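## Task

Take the yellow sponge from the low shelf and set it fully inside the tote on the bench. The tote must not be shifted or rotated, and the robot must not fall or be left leaning. The sponge must stay in the tote without the robot holding it there.

## Robot and tools

ROBOT. LinearBot: an omnidirectional base with strong wheel motors (7 N m) and a column about 1.75 m high. A carriage rides up and down the column (lift_m, 0 to 1.0 m) and carries two identical six-joint arms, each with a two-finger gripper. Arm bases sit at roughly 0.57 m + lift_m above the floor; carriage parts extend about 0.15 m below them. A hand reaches up to 0.78 m from its shoulder but only about 0.38 m downward from its arm base. The hand is about 0.16 m long, 0.1 m wide, 0.14 m when open. Parked arm: joints 1-6 = 0, 0.05, 0.05, 1.45, 0, 0; with both parked the robot is about 0.95 m wide by 0.7 m long. Cameras: carriage_camera (fixed, facing forward, tilted about 20 degrees down), left_wrist_camera and right_wrist_camera (looking out past the fingertips). Loose objects may occasionally get a brief external shove.

FRAMES. Base frame: origin on the floor below the base centre, x forward, y left, z up. left_hand and right_hand report, in this frame, the midpoint between that hand's pads; quat_wxyz rotates base axes into hand axes (hand z along the fingers, fingers open along hand y; an upright hand with joints 1, 5, 6 at 0 reads (1,0,0,0)). Hand readings can be off, worse at long reach. Odometry frame = base frame at scene start; base_odometry counts wheel rotation only, so slip looks like travel; heading is positive leftward, -3.142 to 3.142.

execute_actions. Argument actions: a list holding one action or nothing (empty returns state and images only). Argument cameras: list of carriage_camera, left_wrist_camera, right_wrist_camera or all; omitted/null/all gives every camera, [] gives none; the pictures line lists image order. An action may hold base, joints, or both; they start together and may finish at different times.
- base: exactly one key, a relative offset from where the base last measured itself in the latest state report. translate_m: metres, forward positive, -2 to 2. strafe_m: metres, left positive, -2 to 2. rotate_rad: radians, counter-clockwise (left) positive, -6.3 to 6.3.
- joints: a single flat dictionary covering both arms, keyed by joint name, each value an absolute target (not an offset). lift_m 0 to 1 m (tolerance 0.004). For each arm (left_ and right_ prefixes, identical ranges): joint1_rad -2.617 to 3.054, vertical-axis swing, 0 straight ahead, positive to the left; joint2_rad 0 to 3.141, shoulder, 0 upper arm pointing back level, 1.57 vertical, 3.14 forward level; joint3_rad 0 to 3.141, elbow, 0 folded, 3.14 straight; joint4_rad -1.57 to 1.57, wrist pitch, 0 in line with forearm, positive lifts fingertips; joint5_rad -1.57 to 1.57, wrist yaw, positive swings fingertips to the right (opposite sense to joint1); joint6_rad -2.094 to 2.094, roll about the finger axis, positive clockwise viewed from the forearm; gripper_m 0 to 0.093 m, pad gap. Any joint or the base left out of an action may keep driving toward its earlier target without the status showing it. Unknown keys or out-of-range numbers reject the whole call with no motion. A single action runs at most 15 s. If one result reports a stop, later motion calls in the same reply are skipped.

wait: seconds, 0 to 10; commands nothing, returns state and images.
zoom_image: camera plus region [x0, y0, x1, y1] in pixels of that camera's latest full image, origin top-left, at most 504 by 504.
finished_scene: scene = the current scene's number; ends it for good once the last command has been held, reports success, and gives the next task. Replying without any tool call ends everything.

RESULT LINES. base_status/joint_status per motion: done (for the base, wheels turned the commanded amount, slip included; a 1-2 mm move may stop short yet say done); off_target (resting away from target, possibly still pushing; normal for a gripper holding something); contact_stop or time_out (old target dropped, holds where it stopped); not_followed, with a joint command not followed line and usually a cause line: a safety check withheld that arm's joint targets (gripper still acts) and may retry them on later actions. on_its_own describes uncommanded behaviour; held at gives the held target, not the position. motor_effort: percent of maximum, positive toward higher joint values, bracket = peak in last action; readings carry fixed per-motor bias and noise. Falling lift effort while lowering means a hand or load is resting on something. drive_wheels (ignore sign) larger at rest than after a free move means the base is still pressing. Joint torques have fixed offsets and noise and are nonzero in free air. ARM HIT = hard self-collision.

CAUTIONS. The base stops on contact, often late; it may roll about 0.3 m after an arm touches something, and arms are unmonitored during turns and usually when arm joints are also commanded. Arms and grippers never stop on contact: they keep pressing and jump to target once freed. After a blocked drive, back off about 0.2 m along the way you came (or turn back), again if still pressed, before retrying; this also straightens a leaning robot. Avoid driving backward into a table edge above the base. The robot can topple and stay down, most easily with carriage high, arms outstretched, loads held, pulling, or sudden stops; about 1.5 kg per hand with both arms forward can do it; only images reveal a lean. A level hand sags 10-17 cm under 1 kg; a fully straight arm may not lift 1 kg. Grip force is about 45-60 N per pad. Arms closer than a few mm to themselves or each other get withheld; to untangle, move the withheld arm clear first, the other in a later action. Never let the arms strike or squeeze each other. Outstretched arms heat quickly, even empty, and heat builds while you think (the robot holds its last command then): MOTOR HOT from 75 °C, a 10 s arm stop at 90 °C (re-armed after 5 minutes), and at 100 °C the arm goes limp and falls until it cools; stopped keys read limit_stop_at_motor_heat, so resend them. Avoid drops, slams, hard pushes and knocking things over, and keep robot motion short.

Each tool is called after ">>>" in YAML: its name, and indented under it one key for each argument.

## Session

>>> execute_actions:
  actions: []

Scene clock: 0.00 s.
Joint torques (N m, as the arm reports them, + toward a larger angle): no reading
base_odometry: x=+0.000 y=+0.000 heading=+0.000 (m, m, rad; odometry frame)
base_status: not commanded
joint_positions: lift_m=+0.297 left_joint1_rad=-0.021 left_joint2_rad=+0.022 left_joint3_rad=+0.022 left_joint4_rad=+1.495 left_joint5_rad=+0.001 left_joint6_rad=-0.033 left_gripper_m=+0.094 right_joint1_rad=+0.013 right_joint2_rad=+0.024 right_joint3_rad=+0.040 right_joint4_rad=+1.475 right_joint5_rad=-0.004 right_joint6_rad=+0.023 right_gripper_m=+0.094
joint_status: not commanded
motor_effort: lift_m=+29 drive_wheels=+1 (%)
left_hand: x=+0.2897 y=+0.3246 z=+1.3092 quat_wxyz=(+0.999, +0.001, +0.038, -0.027) (m; base frame)
right_hand: x=+0.2897 y=-0.3243 z=+1.3135 quat_wxyz=(+0.999, -0.002, +0.040, +0.018) (m; base frame)
pictures: carriage_camera, left_wrist_camera, right_wrist_camera
Images, in order (width x height): carriage_camera 672x504, left_wrist_camera 672x504, right_wrist_camera 672x504.

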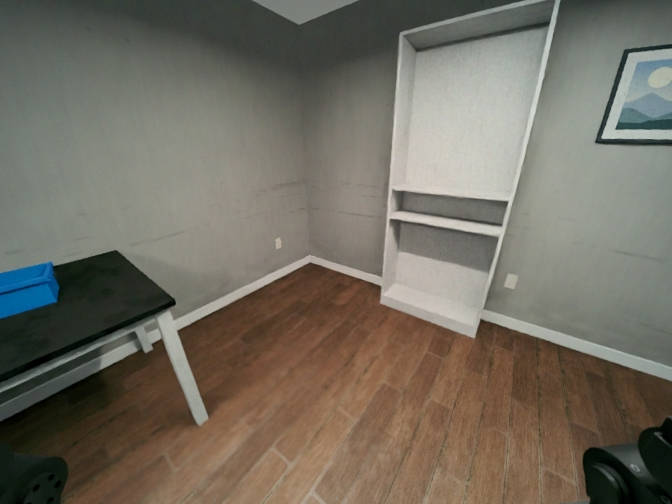

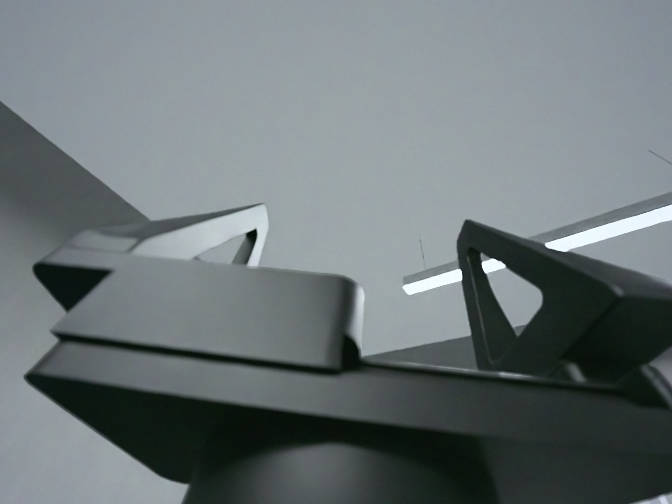

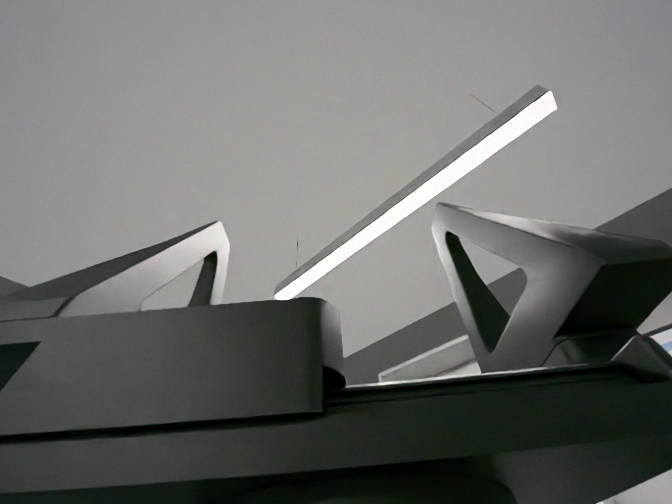

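>>> execute_actions:
  actions:
    - {"base":{"rotate_rad":-1.2}}
  cameras: ["carriage_camera"]

Scene clock: 8.87 s.
Joint torques (N m, as the arm reports them, + toward a larger angle): left_arm=[-0.05  3.85  6.5  -0.21  0.04 -0.1 ] | right_arm=[ 0.32  3.52  6.55 -0.38  0.   -0.01]
base_odometry: x=+0.000 y=+0.000 heading=-1.200 (m, m, rad; odometry frame)
base_status: done
joint_positions: lift_m=+0.297 left_joint1_rad=-0.021 left_joint2_rad=+0.022 left_joint3_rad=+0.022 left_joint4_rad=+1.494 left_joint5_rad=+0.001 left_joint6_rad=-0.033 left_gripper_m=+0.094 right_joint1_rad=+0.013 right_joint2_rad=+0.024 right_joint3_rad=+0.040 right_joint4_rad=+1.475 right_joint5_rad=-0.004 right_joint6_rad=+0.023 right_gripper_m=+0.094
joint_status: not commanded
motor_effort: lift_m=+28(28) drive_wheels=+6(16) (%)
left_hand: x=+0.2900 y=+0.3246 z=+1.3092 quat_wxyz=(+0.999, +0.001, +0.038, -0.027) (m; base frame)
right_hand: x=+0.2897 y=-0.3243 z=+1.3135 quat_wxyz=(+0.999, -0.002, +0.040, +0.018) (m; base frame)
pictures: carriage_camera
Images, in order (width x height): carriage_camera 672x504.

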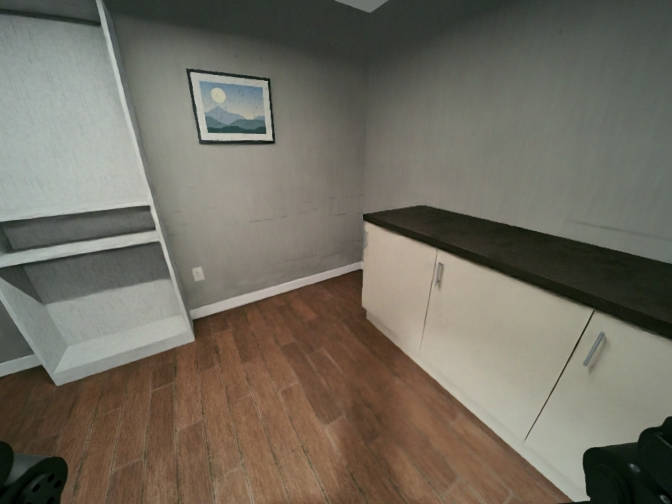

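>>> execute_actions:
  actions:
    - {"base":{"rotate_rad":-1.6}}
  cameras: ["carriage_camera"]

Scene clock: 14.57 s.
Joint torques (N m, as the arm reports them, + toward a larger angle): left_arm=[-0.03  3.8   6.51 -0.22  0.03 -0.1 ] | right_arm=[ 0.21  3.59  6.7  -0.4   0.    0.  ]
base_odometry: x=+0.000 y=+0.000 heading=-2.799 (m, m, rad; odometry frame)
base_status: done
joint_positions: lift_m=+0.297 left_joint1_rad=-0.021 left_joint2_rad=+0.022 left_joint3_rad=+0.022 left_joint4_rad=+1.494 left_joint5_rad=+0.001 left_joint6_rad=-0.033 left_gripper_m=+0.094 right_joint1_rad=+0.013 right_joint2_rad=+0.024 right_joint3_rad=+0.040 right_joint4_rad=+1.475 right_joint5_rad=-0.004 right_joint6_rad=+0.023 right_gripper_m=+0.094
joint_status: not commanded
motor_effort: lift_m=+29(28) drive_wheels=+7(16) (%)
left_hand: x=+0.2900 y=+0.3246 z=+1.3092 quat_wxyz=(+0.999, +0.001, +0.038, -0.027) (m; base frame)
right_hand: x=+0.2897 y=-0.3243 z=+1.3135 quat_wxyz=(+0.999, -0.002, +0.040, +0.018) (m; base frame)
pictures: carriage_camera
Images, in order (width x height): carriage_camera 672x504.

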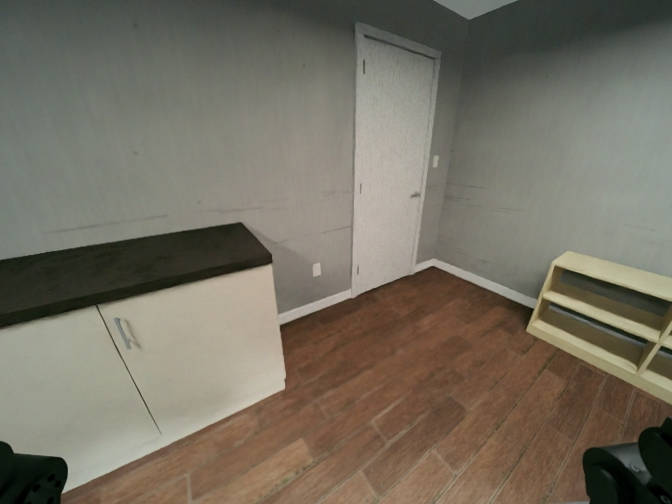

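>>> execute_actions:
  actions:
    - {"base":{"rotate_rad":-0.9}}
  cameras: ["carriage_camera"]

Scene clock: 25.30 s.
Joint torques (N m, as the arm reports them, + toward a larger angle): left_arm=[-0.04  3.79  6.55 -0.22  0.04 -0.1 ] | right_arm=[ 0.2   3.42  6.87 -0.41  0.02  0.01]
base_odometry: x=+0.000 y=+0.000 heading=+2.584 (m, m, rad; odometry frame)
base_status: done
joint_positions: lift_m=+0.297 left_joint1_rad=-0.021 left_joint2_rad=+0.022 left_joint3_rad=+0.022 left_joint4_rad=+1.494 left_joint5_rad=+0.001 left_joint6_rad=-0.033 left_gripper_m=+0.094 right_joint1_rad=+0.013 right_joint2_rad=+0.024 right_joint3_rad=+0.040 right_joint4_rad=+1.475 right_joint5_rad=-0.004 right_joint6_rad=+0.023 right_gripper_m=+0.094
joint_status: not commanded
motor_effort: lift_m=+29(28) drive_wheels=+6(15) (%)
left_hand: x=+0.2901 y=+0.3246 z=+1.3092 quat_wxyz=(+0.999, +0.001, +0.039, -0.027) (m; base frame)
right_hand: x=+0.2897 y=-0.3243 z=+1.3135 quat_wxyz=(+0.999, -0.002, +0.040, +0.018) (m; base frame)
pictures: carriage_camera
Images, in order (width x height): carriage_camera 672x504.

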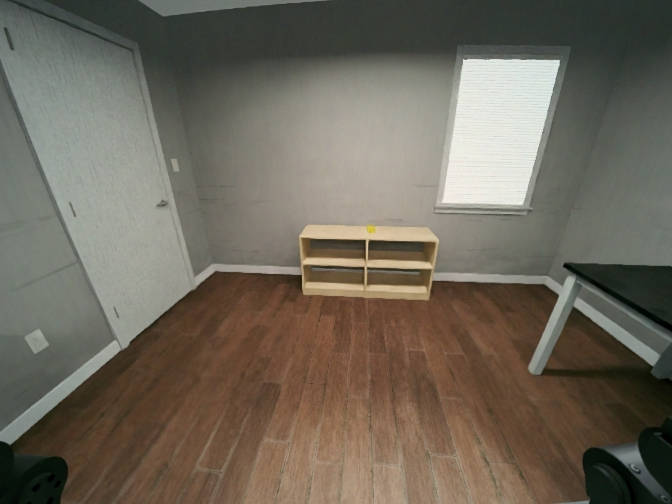

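>>> execute_actions:
  actions:
    - {"base":{"translate_m":1.4},"joints":{"lift_m":0.05,"left_joint2_rad":2.3,"left_joint3_rad":2.0,"left_joint4_rad":-0.8}}
  cameras: ["carriage_camera"]

Scene clock: 36.20 s.
Joint torques (N m, as the arm reports them, + toward a larger angle): left_arm=[ -0.02 -14.31   9.48   1.27   0.04  -0.09] | right_arm=[ 0.23  3.36  6.82 -0.39  0.    0.01]
base_odometry: x=-1.187 y=+0.742 heading=+2.583 (m, m, rad; odometry frame)
base_status: done
joint_positions: lift_m=+0.050 left_joint1_rad=-0.021 left_joint2_rad=+2.317 left_joint3_rad=+1.974 left_joint4_rad=-0.808 left_joint5_rad=+0.001 left_joint6_rad=-0.033 left_gripper_m=+0.094 right_joint1_rad=+0.013 right_joint2_rad=+0.024 right_joint3_rad=+0.040 right_joint4_rad=+1.475 right_joint5_rad=-0.004 right_joint6_rad=+0.023 right_gripper_m=+0.094
joint_status: all done
motor_effort: lift_m=+29(32) drive_wheels=-9(26) (%)
left_hand: x=+0.8204 y=+0.3133 z=+0.6947 quat_wxyz=(+0.209, -0.006, +0.978, -0.006) (m; base frame)
right_hand: x=+0.2897 y=-0.3243 z=+1.0664 quat_wxyz=(+0.999, -0.002, +0.040, +0.018) (m; base frame)
pictures: carriage_camera
Images, in order (width x height): carriage_camera 672x504.

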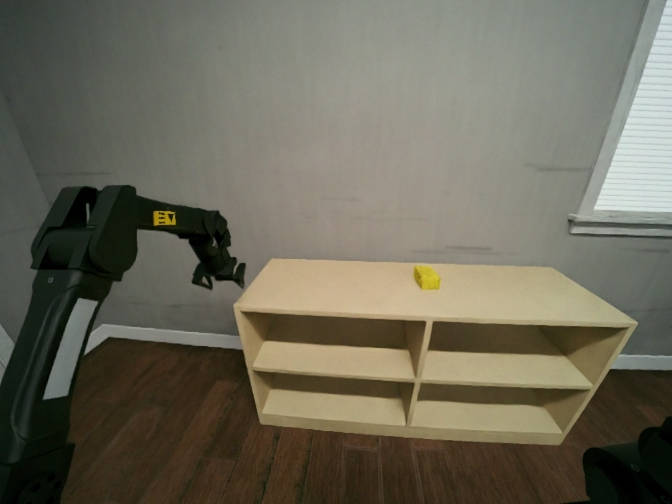

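>>> execute_actions:
  actions:
    - {"joints":{"lift_m":0.25}}
  cameras: []

>>> execute_actions:
  actions:
    - {"base":{"strafe_m":-0.55}}
  cameras: ["carriage_camera","left_wrist_camera"]

Scene clock: 43.30 s.
Joint torques (N m, as the arm reports them, + toward a larger angle): left_arm=[ -0.02 -13.56   8.99   1.28   0.04  -0.1 ] | right_arm=[ 0.12  3.52  6.79 -0.39 -0.03 -0.02]
base_odometry: x=-1.187 y=+0.742 heading=+2.583 (m, m, rad; odometry frame)
base_status: not commanded
joint_positions: lift_m=+0.250 left_joint1_rad=-0.021 left_joint2_rad=+2.307 left_joint3_rad=+1.980 left_joint4_rad=-0.805 left_joint5_rad=+0.001 left_joint6_rad=-0.033 left_gripper_m=+0.094 right_joint1_rad=+0.013 right_joint2_rad=+0.024 right_joint3_rad=+0.040 right_joint4_rad=+1.475 right_joint5_rad=-0.004 right_joint6_rad=+0.023 right_gripper_m=+0.094
joint_status: all done
motor_effort: lift_m=+27(36) drive_wheels=+8(9) (%)
left_hand: x=+0.8229 y=+0.3133 z=+0.9021 quat_wxyz=(+0.218, -0.006, +0.976, -0.007) (m; base frame)
right_hand: x=+0.2897 y=-0.3243 z=+1.2665 quat_wxyz=(+0.999, -0.002, +0.040, +0.018) (m; base frame)
pictures: none
No camera images: the call's "cameras" was empty. Leave "cameras" out to get every camera's image.

Scene clock: 46.67 s.
Joint torques (N m, as the arm reports them, + toward a larger angle): left_arm=[  0.28 -13.53   9.03   1.23   0.04  -0.1 ] | right_arm=[ 0.25  3.37  6.79 -0.4   0.01 -0.02]
base_odometry: x=-0.896 y=+1.209 heading=+2.583 (m, m, rad; odometry frame)
base_status: done
joint_positions: lift_m=+0.250 left_joint1_rad=-0.024 left_joint2_rad=+2.307 left_joint3_rad=+1.980 left_joint4_rad=-0.804 left_joint5_rad=+0.001 left_joint6_rad=-0.033 left_gripper_m=+0.094 right_joint1_rad=+0.013 right_joint2_rad=+0.024 right_joint3_rad=+0.040 right_joint4_rad=+1.476 right_joint5_rad=-0.004 right_joint6_rad=+0.023 right_gripper_m=+0.094
joint_status: not commanded
motor_effort: lift_m=+28(28) drive_wheels=+2(15) (%)
left_hand: x=+0.8230 y=+0.3116 z=+0.9022 quat_wxyz=(+0.218, -0.004, +0.976, -0.007) (m; base frame)
right_hand: x=+0.2896 y=-0.3243 z=+1.2665 quat_wxyz=(+0.999, -0.002, +0.040, +0.018) (m; base frame)
pictures: carriage_camera, left_wrist_camera
Images, in order (width x height): carriage_camera 672x504, left_wrist_camera 672x504.

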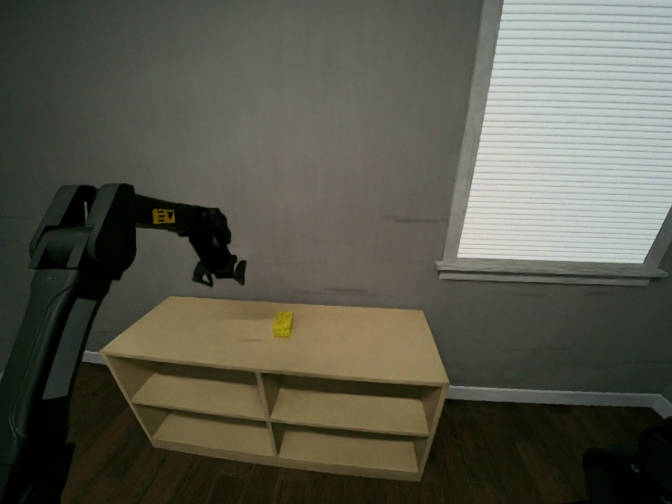

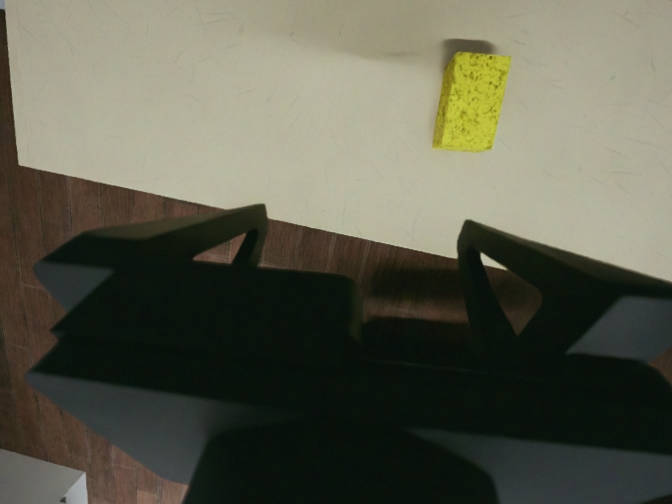

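>>> execute_actions:
  actions:
    - {"base":{"strafe_m":-0.12}}
  cameras: []

>>> execute_actions:
  actions:
    - {"base":{"translate_m":0.1},"joints":{"lift_m":0.12}}
  cameras: ["left_wrist_camera"]

Scene clock: 54.17 s.
Joint torques (N m, as the arm reports them, + toward a larger angle): left_arm=[  0.18 -13.57   8.99   1.25   0.04  -0.1 ] | right_arm=[ 0.2   3.48  6.69 -0.41  0.   -0.02]
base_odometry: x=-0.832 y=+1.311 heading=+2.584 (m, m, rad; odometry frame)
base_status: done
joint_positions: lift_m=+0.250 left_joint1_rad=-0.024 left_joint2_rad=+2.307 left_joint3_rad=+1.980 left_joint4_rad=-0.804 left_joint5_rad=+0.001 left_joint6_rad=-0.033 left_gripper_m=+0.094 right_joint1_rad=+0.013 right_joint2_rad=+0.024 right_joint3_rad=+0.040 right_joint4_rad=+1.476 right_joint5_rad=-0.004 right_joint6_rad=+0.023 right_gripper_m=+0.094
joint_status: not commanded
motor_effort: lift_m=+28(26) drive_wheels=-3(14) (%)
left_hand: x=+0.8230 y=+0.3116 z=+0.9022 quat_wxyz=(+0.218, -0.004, +0.976, -0.007) (m; base frame)
right_hand: x=+0.2896 y=-0.3243 z=+1.2665 quat_wxyz=(+0.999, -0.002, +0.040, +0.018) (m; base frame)
pictures: none
No camera images: the call's "cameras" was empty. Leave "cameras" out to get every camera's image.

Scene clock: 55.80 s.
Joint torques (N m, as the arm reports them, + toward a larger angle): left_arm=[  0.12 -13.89   9.03   1.26   0.05  -0.1 ] | right_arm=[ 0.05  3.34  6.72 -0.37  0.02  0.02]
base_odometry: x=-0.917 y=+1.364 heading=+2.583 (m, m, rad; odometry frame)
base_status: done
joint_positions: lift_m=+0.120 left_joint1_rad=-0.024 left_joint2_rad=+2.313 left_joint3_rad=+1.980 left_joint4_rad=-0.806 left_joint5_rad=+0.001 left_joint6_rad=-0.033 left_gripper_m=+0.094 right_joint1_rad=+0.013 right_joint2_rad=+0.024 right_joint3_rad=+0.040 right_joint4_rad=+1.475 right_joint5_rad=-0.004 right_joint6_rad=+0.023 right_gripper_m=+0.094
joint_status: all done
motor_effort: lift_m=+28(30) drive_wheels=+5(17) (%)
left_hand: x=+0.8223 y=+0.3116 z=+0.7688 quat_wxyz=(+0.214, -0.004, +0.977, -0.007) (m; base frame)
right_hand: x=+0.2897 y=-0.3243 z=+1.1364 quat_wxyz=(+0.999, -0.002, +0.040, +0.018) (m; base frame)
pictures: left_wrist_camera
Images, in order (width x height): left_wrist_camera 672x504.

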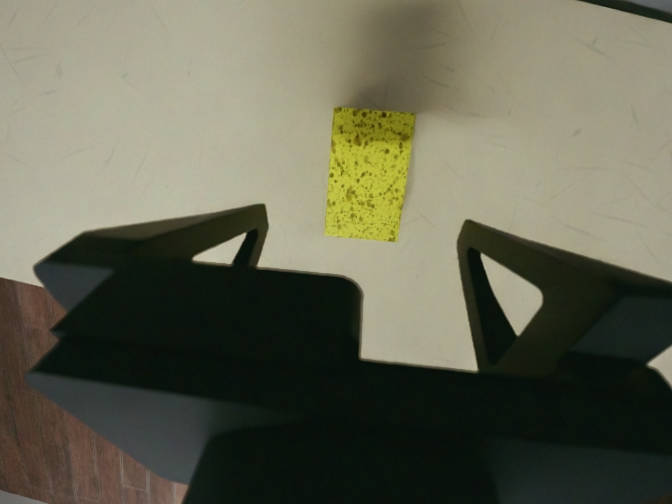

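>>> execute_actions:
  actions:
    - {"base":{"translate_m":0.03},"joints":{"lift_m":0.02}}
  cameras: ["left_wrist_camera","carriage_camera"]

Scene clock: 62.80 s.
Joint torques (N m, as the arm reports them, + toward a larger angle): left_arm=[  0.12 -14.35   8.98   1.26   0.04  -0.1 ] | right_arm=[ 0.13  3.52  6.83 -0.41  0.01 -0.01]
base_odometry: x=-0.942 y=+1.380 heading=+2.582 (m, m, rad; odometry frame)
base_status: done
joint_positions: lift_m=+0.020 left_joint1_rad=-0.024 left_joint2_rad=+2.317 left_joint3_rad=+1.980 left_joint4_rad=-0.807 left_joint5_rad=+0.001 left_joint6_rad=-0.033 left_gripper_m=+0.094 right_joint1_rad=+0.013 right_joint2_rad=+0.024 right_joint3_rad=+0.040 right_joint4_rad=+1.475 right_joint5_rad=-0.004 right_joint6_rad=+0.023 right_gripper_m=+0.094
joint_status: all done
motor_effort: lift_m=+29(28) drive_wheels=-6(17) (%)
left_hand: x=+0.8218 y=+0.3120 z=+0.6666 quat_wxyz=(+0.212, -0.004, +0.977, -0.007) (m; base frame)
right_hand: x=+0.2898 y=-0.3243 z=+1.0363 quat_wxyz=(+0.999, -0.002, +0.040, +0.018) (m; base frame)
pictures: carriage_camera, left_wrist_camera
Images, in order (width x height): carriage_camera 672x504, left_wrist_camera 672x504.

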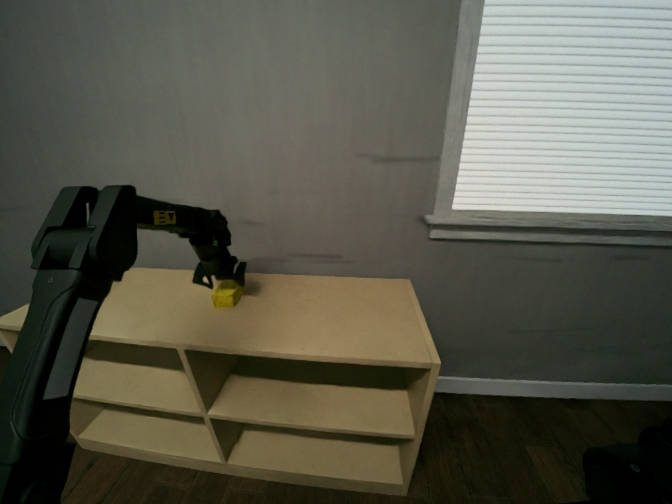

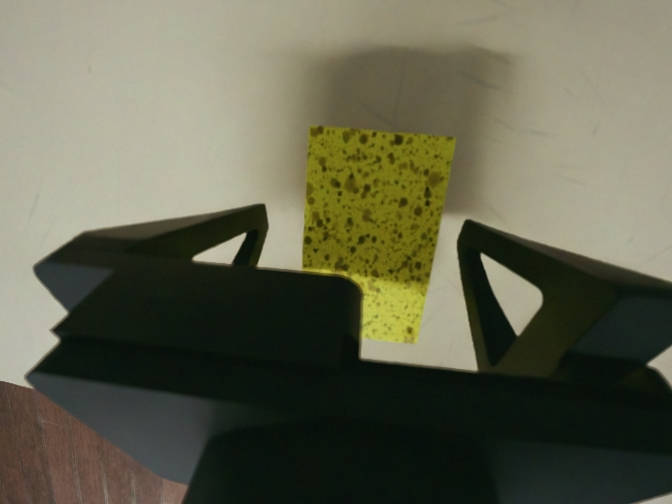

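Try closing.

>>> execute_actions:
  actions:
    - {"joints":{"left_gripper_m":0.0}}
  cameras: []

Scene clock: 66.33 s.
Joint torques (N m, as the arm reports them, + toward a larger angle): left_arm=[  0.15 -14.33   9.03   1.27   0.04  -0.1 ] | right_arm=[ 0.23  3.6   6.86 -0.42  0.    0.01]
base_odometry: x=-0.942 y=+1.380 heading=+2.582 (m, m, rad; odometry frame)
base_status: not commanded
joint_positions: lift_m=+0.020 left_joint1_rad=-0.024 left_joint2_rad=+2.317 left_joint3_rad=+1.980 left_joint4_rad=-0.807 left_joint5_rad=+0.001 left_joint6_rad=-0.033 left_gripper_m=+0.054 right_joint1_rad=+0.013 right_joint2_rad=+0.024 right_joint3_rad=+0.040 right_joint4_rad=+1.475 right_joint5_rad=-0.004 right_joint6_rad=+0.023 right_gripper_m=+0.094
joint_status: left_gripper_m off_target (ended at +0.054, target +0.000)
motor_effort: lift_m=+28(29) drive_wheels=+5(5) (%)
left_hand: x=+0.8218 y=+0.3120 z=+0.6666 quat_wxyz=(+0.212, -0.004, +0.977, -0.007) (m; base frame)
right_hand: x=+0.2898 y=-0.3243 z=+1.0363 quat_wxyz=(+0.999, -0.002, +0.040, +0.018) (m; base frame)
pictures: none
No camera images: the call's "cameras" was empty. Leave "cameras" out to get every camera's image.

>>> execute_actions:
  actions:
    - {"joints":{"lift_m":0.4}}
  cameras: []

>>> execute_actions:
  actions:
    - {"base":{"rotate_rad":-1.3}}
  cameras: ["carriage_camera"]

Scene clock: 73.20 s.
Joint torques (N m, as the arm reports them, + toward a larger angle): left_arm=[  0.14 -13.49   9.06   1.28   0.05  -0.1 ] | right_arm=[ 0.15  3.41  6.73 -0.38  0.    0.02]
base_odometry: x=-0.942 y=+1.380 heading=+2.582 (m, m, rad; odometry frame)
base_status: not commanded
joint_positions: lift_m=+0.400 left_joint1_rad=-0.024 left_joint2_rad=+2.306 left_joint3_rad=+1.980 left_joint4_rad=-0.805 left_joint5_rad=+0.001 left_joint6_rad=-0.033 left_gripper_m=+0.054 right_joint1_rad=+0.013 right_joint2_rad=+0.024 right_joint3_rad=+0.040 right_joint4_rad=+1.475 right_joint5_rad=-0.004 right_joint6_rad=+0.023 right_gripper_m=+0.094
joint_status: all done
motor_effort: lift_m=+28(35) drive_wheels=+5(5) (%)
left_hand: x=+0.8228 y=+0.3120 z=+1.0526 quat_wxyz=(+0.218, -0.004, +0.976, -0.007) (m; base frame)
right_hand: x=+0.2898 y=-0.3243 z=+1.4165 quat_wxyz=(+0.999, -0.002, +0.040, +0.018) (m; base frame)
pictures: none
No camera images: the call's "cameras" was empty. Leave "cameras" out to get every camera's image.

Scene clock: 76.03 s.
Joint torques (N m, as the arm reports them, + toward a larger angle): left_arm=[ -0.04 -13.41   9.01   1.23   0.05  -0.1 ] | right_arm=[ 0.28  3.43  6.71 -0.38 -0.03  0.  ]
base_odometry: x=-0.943 y=+1.380 heading=+1.283 (m, m, rad; odometry frame)
base_status: done
joint_positions: lift_m=+0.400 left_joint1_rad=-0.022 left_joint2_rad=+2.306 left_joint3_rad=+1.980 left_joint4_rad=-0.804 left_joint5_rad=+0.001 left_joint6_rad=-0.033 left_gripper_m=+0.054 right_joint1_rad=+0.013 right_joint2_rad=+0.024 right_joint3_rad=+0.040 right_joint4_rad=+1.474 right_joint5_rad=-0.004 right_joint6_rad=+0.023 right_gripper_m=+0.094
joint_status: not commanded
motor_effort: lift_m=+27(27) drive_wheels=+7(18) (%)
left_hand: x=+0.8233 y=+0.3130 z=+1.0528 quat_wxyz=(+0.219, -0.005, +0.976, -0.007) (m; base frame)
right_hand: x=+0.2899 y=-0.3243 z=+1.4164 quat_wxyz=(+0.999, -0.002, +0.040, +0.018) (m; base frame)
pictures: carriage_camera
Images, in order (width x height): carriage_camera 672x504.

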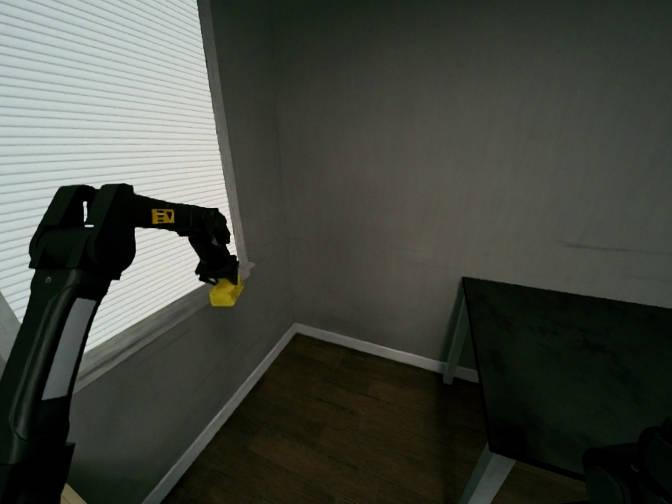

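>>> execute_actions:
  actions:
    - {"base":{"rotate_rad":-0.8}}
  cameras: ["carriage_camera"]

Scene clock: 84.80 s.
Joint torques (N m, as the arm reports them, + toward a larger angle): left_arm=[  0.2  -13.42   9.14   1.25   0.03  -0.09] | right_arm=[ 0.19  3.42  6.83 -0.4  -0.03  0.  ]
base_odometry: x=-0.943 y=+1.380 heading=+0.483 (m, m, rad; odometry frame)
base_status: done
joint_positions: lift_m=+0.400 left_joint1_rad=-0.024 left_joint2_rad=+2.306 left_joint3_rad=+1.980 left_joint4_rad=-0.804 left_joint5_rad=+0.001 left_joint6_rad=-0.033 left_gripper_m=+0.054 right_joint1_rad=+0.013 right_joint2_rad=+0.024 right_joint3_rad=+0.040 right_joint4_rad=+1.474 right_joint5_rad=-0.004 right_joint6_rad=+0.023 right_gripper_m=+0.094
joint_status: not commanded
motor_effort: lift_m=+27(28) drive_wheels=+7(17) (%)
left_hand: x=+0.8232 y=+0.3118 z=+1.0528 quat_wxyz=(+0.219, -0.004, +0.976, -0.007) (m; base frame)
right_hand: x=+0.2899 y=-0.3243 z=+1.4164 quat_wxyz=(+0.999, -0.002, +0.040, +0.018) (m; base frame)
pictures: carriage_camera
Images, in order (width x height): carriage_camera 672x504.

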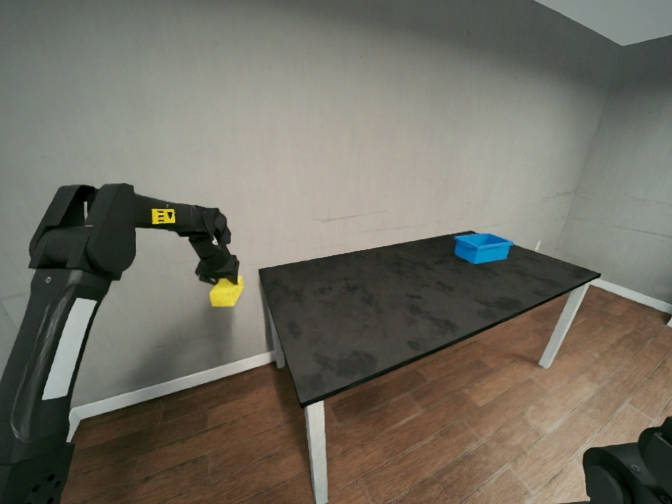

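>>> execute_actions:
  actions:
    - {"base":{"rotate_rad":0.53}}
  cameras: []

>>> execute_actions:
  actions:
    - {"base":{"strafe_m":-1.2}}
  cameras: ["carriage_camera"]

Scene clock: 95.03 s.
Joint torques (N m, as the arm reports them, + toward a larger angle): left_arm=[ -0.48 -13.37   9.08   1.24   0.05  -0.1 ] | right_arm=[ 0.19  3.54  6.76 -0.37 -0.02  0.01]
base_odometry: x=-0.943 y=+1.380 heading=+1.012 (m, m, rad; odometry frame)
base_status: done
joint_positions: lift_m=+0.400 left_joint1_rad=-0.016 left_joint2_rad=+2.306 left_joint3_rad=+1.980 left_joint4_rad=-0.804 left_joint5_rad=+0.001 left_joint6_rad=-0.033 left_gripper_m=+0.054 right_joint1_rad=+0.013 right_joint2_rad=+0.024 right_joint3_rad=+0.040 right_joint4_rad=+1.474 right_joint5_rad=-0.004 right_joint6_rad=+0.023 right_gripper_m=+0.094
joint_status: not commanded
motor_effort: lift_m=+27(28) drive_wheels=+9(16) (%)
left_hand: x=+0.8233 y=+0.3162 z=+1.0528 quat_wxyz=(+0.219, -0.008, +0.976, -0.006) (m; base frame)
right_hand: x=+0.2899 y=-0.3243 z=+1.4164 quat_wxyz=(+0.999, -0.002, +0.040, +0.018) (m; base frame)
pictures: none
No camera images: the call's "cameras" was empty. Leave "cameras" out to get every camera's image.

Scene clock: 99.83 s.
Joint torques (N m, as the arm reports them, + toward a larger angle): left_arm=[ -0.08 -13.46   9.08   1.26   0.03  -0.11] | right_arm=[ 0.24  3.56  6.59 -0.4   0.01 -0.01]
base_odometry: x=+0.075 y=+0.744 heading=+1.012 (m, m, rad; odometry frame)
base_status: done
joint_positions: lift_m=+0.400 left_joint1_rad=-0.020 left_joint2_rad=+2.306 left_joint3_rad=+1.980 left_joint4_rad=-0.804 left_joint5_rad=+0.001 left_joint6_rad=-0.033 left_gripper_m=+0.054 right_joint1_rad=+0.013 right_joint2_rad=+0.024 right_joint3_rad=+0.040 right_joint4_rad=+1.475 right_joint5_rad=-0.004 right_joint6_rad=+0.023 right_gripper_m=+0.094
joint_status: not commanded
motor_effort: lift_m=+28(26) drive_wheels=+0(23) (%)
left_hand: x=+0.8233 y=+0.3141 z=+1.0528 quat_wxyz=(+0.219, -0.006, +0.976, -0.006) (m; base frame)
right_hand: x=+0.2898 y=-0.3243 z=+1.4165 quat_wxyz=(+0.999, -0.002, +0.040, +0.018) (m; base frame)
pictures: carriage_camera
Images, in order (width x height): carriage_camera 672x504.

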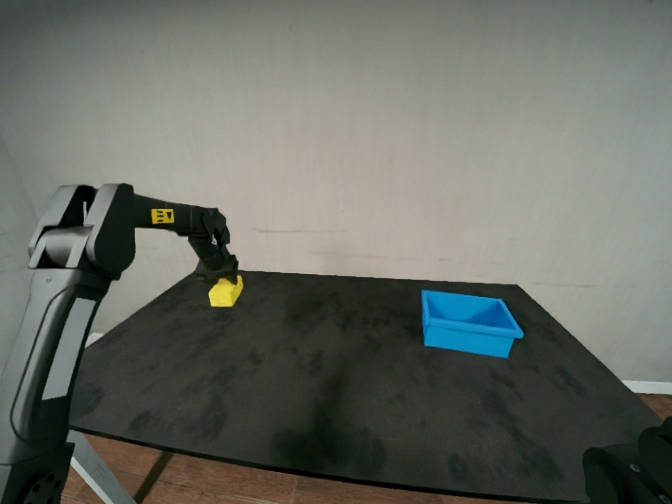

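>>> execute_actions:
  actions:
    - {"base":{"strafe_m":-0.66},"joints":{"lift_m":0.48}}
  cameras: ["carriage_camera","left_wrist_camera"]

Scene clock: 109.33 s.
Joint torques (N m, as the arm reports them, + toward a larger angle): left_arm=[  0.19 -13.56   9.04   1.24   0.05  -0.1 ] | right_arm=[ 0.27  3.49  6.65 -0.39  0.01 -0.01]
base_odometry: x=+0.635 y=+0.394 heading=+1.012 (m, m, rad; odometry frame)
base_status: done
joint_positions: lift_m=+0.480 left_joint1_rad=-0.024 left_joint2_rad=+2.307 left_joint3_rad=+1.980 left_joint4_rad=-0.805 left_joint5_rad=+0.001 left_joint6_rad=-0.033 left_gripper_m=+0.054 right_joint1_rad=+0.013 right_joint2_rad=+0.024 right_joint3_rad=+0.040 right_joint4_rad=+1.475 right_joint5_rad=-0.004 right_joint6_rad=+0.023 right_gripper_m=+0.094
joint_status: all done
motor_effort: lift_m=+29(33) drive_wheels=-1(13) (%)
left_hand: x=+0.8229 y=+0.3120 z=+1.1319 quat_wxyz=(+0.217, -0.004, +0.976, -0.007) (m; base frame)
right_hand: x=+0.2898 y=-0.3243 z=+1.4965 quat_wxyz=(+0.999, -0.002, +0.040, +0.018) (m; base frame)
pictures: carriage_camera, left_wrist_camera
Images, in order (width x height): carriage_camera 672x504, left_wrist_camera 672x504.

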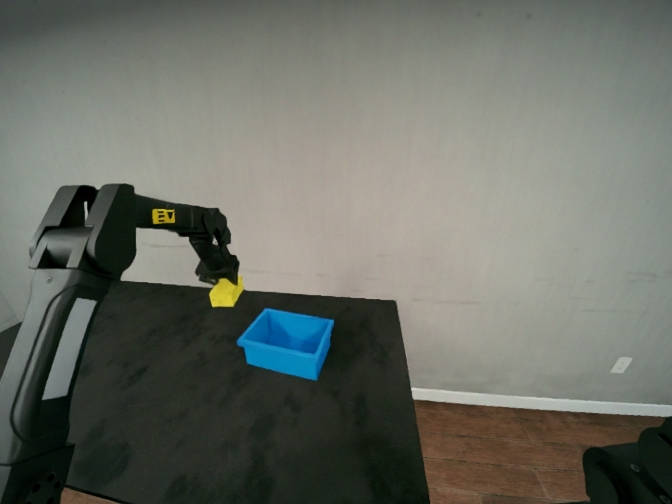

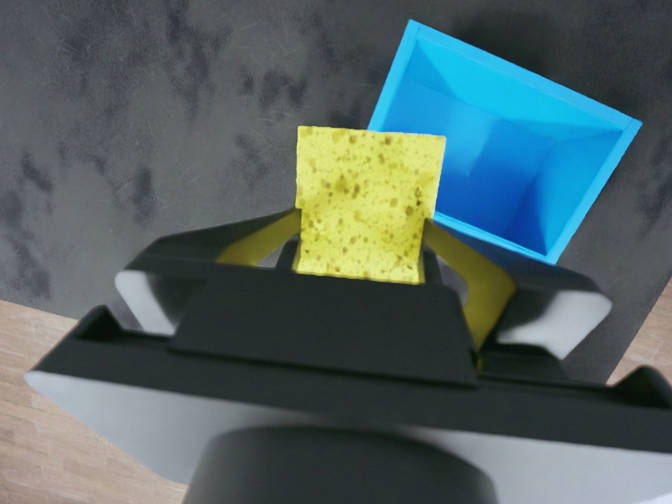

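Move right ~0.13, forward a bit.

>>> execute_actions:
  actions:
    - {"base":{"strafe_m":-0.13}}
  cameras: ["carriage_camera","left_wrist_camera"]

Scene clock: 114.73 s.
Joint torques (N m, as the arm reports them, + toward a larger angle): left_arm=[  0.18 -13.64   9.06   1.26   0.04  -0.1 ] | right_arm=[ 0.16  3.51  6.66 -0.4   0.03  0.  ]
base_odometry: x=+0.745 y=+0.325 heading=+1.012 (m, m, rad; odometry frame)
base_status: done
joint_positions: lift_m=+0.480 left_joint1_rad=-0.024 left_joint2_rad=+2.307 left_joint3_rad=+1.980 left_joint4_rad=-0.805 left_joint5_rad=+0.001 left_joint6_rad=-0.033 left_gripper_m=+0.054 right_joint1_rad=+0.013 right_joint2_rad=+0.024 right_joint3_rad=+0.040 right_joint4_rad=+1.475 right_joint5_rad=-0.004 right_joint6_rad=+0.023 right_gripper_m=+0.094
joint_status: not commanded
motor_effort: lift_m=+25(28) drive_wheels=-2(12) (%)
left_hand: x=+0.8229 y=+0.3118 z=+1.1319 quat_wxyz=(+0.217, -0.004, +0.976, -0.007) (m; base frame)
right_hand: x=+0.2898 y=-0.3243 z=+1.4965 quat_wxyz=(+0.999, -0.002, +0.040, +0.018) (m; base frame)
pictures: carriage_camera, left_wrist_camera
Images, in order (width x height): carriage_camera 672x504, left_wrist_camera 672x504.

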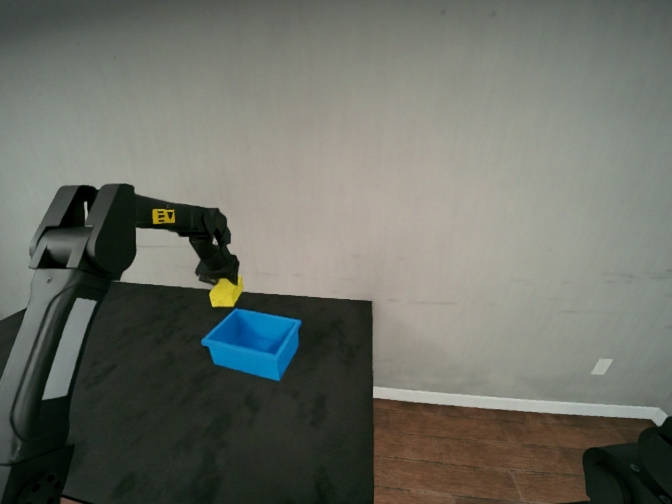

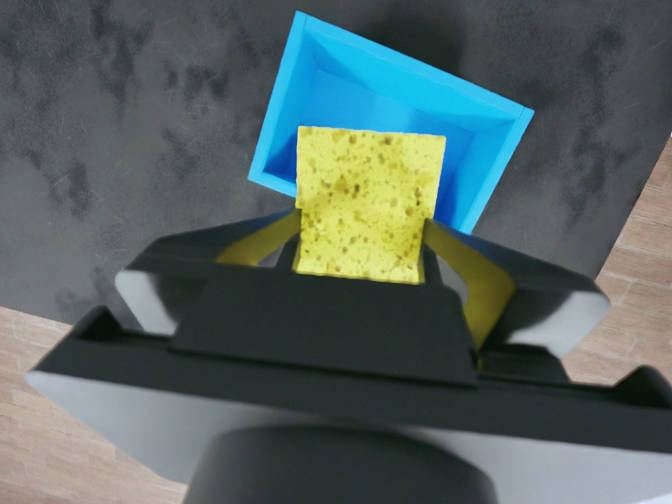

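>>> execute_actions:
  actions:
    - {"base":{"translate_m":0.05},"joints":{"lift_m":0.38}}
  cameras: ["carriage_camera","left_wrist_camera"]

Scene clock: 124.97 s.
Joint torques (N m, as the arm reports them, + toward a larger angle): left_arm=[  0.11 -14.21   9.11   1.25   0.04  -0.1 ] | right_arm=[ 0.17  3.44  6.81 -0.38  0.01 -0.02]
base_odometry: x=+0.772 y=+0.367 heading=+1.011 (m, m, rad; odometry frame)
base_status: done
joint_positions: lift_m=+0.380 left_joint1_rad=-0.024 left_joint2_rad=+2.315 left_joint3_rad=+1.980 left_joint4_rad=-0.807 left_joint5_rad=+0.001 left_joint6_rad=-0.033 left_gripper_m=+0.054 right_joint1_rad=+0.013 right_joint2_rad=+0.024 right_joint3_rad=+0.040 right_joint4_rad=+1.474 right_joint5_rad=-0.004 right_joint6_rad=+0.023 right_gripper_m=+0.094
joint_status: all done
motor_effort: lift_m=+28(29) drive_wheels=+6(16) (%)
left_hand: x=+0.8221 y=+0.3118 z=+1.0275 quat_wxyz=(+0.213, -0.004, +0.977, -0.007) (m; base frame)
right_hand: x=+0.2899 y=-0.3243 z=+1.3963 quat_wxyz=(+0.999, -0.002, +0.040, +0.018) (m; base frame)
pictures: carriage_camera, left_wrist_camera
Images, in order (width x height): carriage_camera 672x504, left_wrist_camera 672x504.

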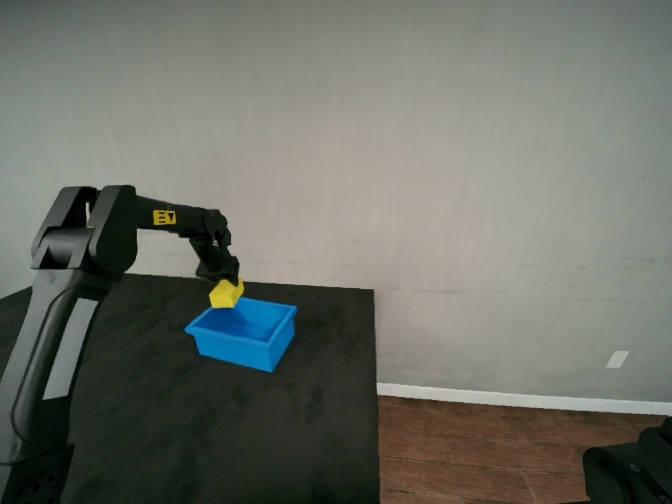

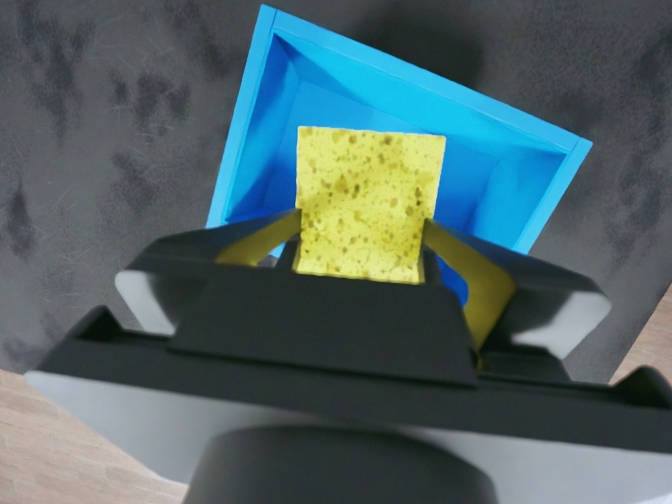

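Lower a bit and release.

>>> execute_actions:
  actions:
    - {"joints":{"lift_m":0.33}}
  cameras: []

>>> execute_actions:
  actions:
    - {"joints":{"left_gripper_m":0.093}}
  cameras: []

>>> execute_actions:
  actions:
    - {"joints":{"lift_m":0.55}}
  cameras: ["left_wrist_camera"]

Scene clock: 131.60 s.
Joint torques (N m, as the arm reports them, + toward a larger angle): left_arm=[  0.25 -14.22   8.98   1.27   0.04  -0.09] | right_arm=[ 0.21  3.46  6.73 -0.35  0.01 -0.02]
base_odometry: x=+0.772 y=+0.367 heading=+1.011 (m, m, rad; odometry frame)
base_status: not commanded
joint_positions: lift_m=+0.330 left_joint1_rad=-0.024 left_joint2_rad=+2.315 left_joint3_rad=+1.980 left_joint4_rad=-0.809 left_joint5_rad=+0.001 left_joint6_rad=-0.033 left_gripper_m=+0.054 right_joint1_rad=+0.013 right_joint2_rad=+0.024 right_joint3_rad=+0.040 right_joint4_rad=+1.474 right_joint5_rad=-0.004 right_joint6_rad=+0.023 right_gripper_m=+0.094
joint_status: all done
motor_effort: lift_m=+30(32) drive_wheels=-6(6) (%)
left_hand: x=+0.8216 y=+0.3118 z=+0.9771 quat_wxyz=(+0.212, -0.004, +0.977, -0.007) (m; base frame)
right_hand: x=+0.2899 y=-0.3243 z=+1.3463 quat_wxyz=(+0.999, -0.002, +0.040, +0.018) (m; base frame)
pictures: none
No camera images: the call's "cameras" was empty. Leave "cameras" out to get every camera's image.

Scene clock: 132.33 s.
Joint torques (N m, as the arm reports them, + toward a larger angle): left_arm=[  0.14 -14.19   8.98   1.27   0.04  -0.1 ] | right_arm=[ 0.21  3.52  6.69 -0.37  0.   -0.02]
base_odometry: x=+0.772 y=+0.367 heading=+1.011 (m, m, rad; odometry frame)
base_status: not commanded
joint_positions: lift_m=+0.330 left_joint1_rad=-0.024 left_joint2_rad=+2.315 left_joint3_rad=+1.980 left_joint4_rad=-0.809 left_joint5_rad=+0.001 left_joint6_rad=-0.033 left_gripper_m=+0.093 right_joint1_rad=+0.013 right_joint2_rad=+0.024 right_joint3_rad=+0.040 right_joint4_rad=+1.474 right_joint5_rad=-0.004 right_joint6_rad=+0.023 right_gripper_m=+0.094
joint_status: all done
motor_effort: lift_m=+29(29) drive_wheels=+6(6) (%)
left_hand: x=+0.8216 y=+0.3118 z=+0.9771 quat_wxyz=(+0.212, -0.004, +0.977, -0.007) (m; base frame)
right_hand: x=+0.2899 y=-0.3243 z=+1.3463 quat_wxyz=(+0.999, -0.002, +0.040, +0.018) (m; base frame)
pictures: none
No camera images: the call's "cameras" was empty. Leave "cameras" out to get every camera's image.

Scene clock: 133.73 s.
Joint torques (N m, as the arm reports them, + toward a larger angle): left_arm=[  0.14 -13.44   9.     1.29   0.03  -0.1 ] | right_arm=[ 0.18  3.42  6.73 -0.37  0.02 -0.04]
base_odometry: x=+0.772 y=+0.367 heading=+1.011 (m, m, rad; odometry frame)
base_status: not commanded
joint_positions: lift_m=+0.550 left_joint1_rad=-0.024 left_joint2_rad=+2.306 left_joint3_rad=+1.980 left_joint4_rad=-0.804 left_joint5_rad=+0.001 left_joint6_rad=-0.033 left_gripper_m=+0.093 right_joint1_rad=+0.013 right_joint2_rad=+0.024 right_joint3_rad=+0.040 right_joint4_rad=+1.474 right_joint5_rad=-0.004 right_joint6_rad=+0.023 right_gripper_m=+0.094
joint_status: all done
motor_effort: lift_m=+27(30) drive_wheels=+6(6) (%)
left_hand: x=+0.8231 y=+0.3118 z=+1.2030 quat_wxyz=(+0.218, -0.004, +0.976, -0.007) (m; base frame)
right_hand: x=+0.2899 y=-0.3243 z=+1.5665 quat_wxyz=(+0.999, -0.002, +0.040, +0.018) (m; base frame)
pictures: left_wrist_camera
Images, in order (width x height): left_wrist_camera 672x504.

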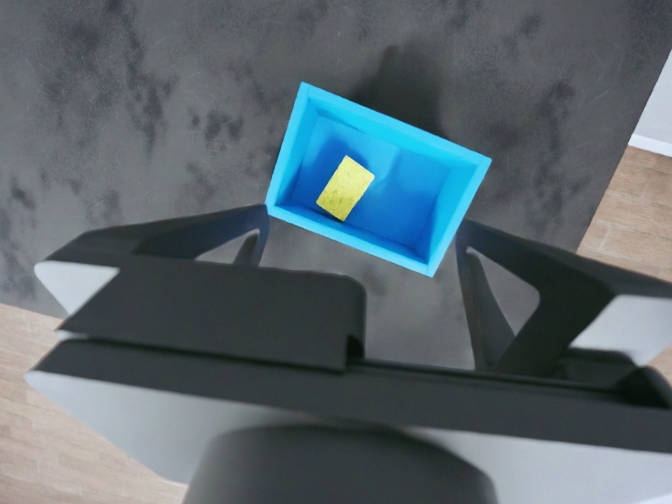

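>>> finished_scene:
  scene: 1

The scene is finished: the task was done.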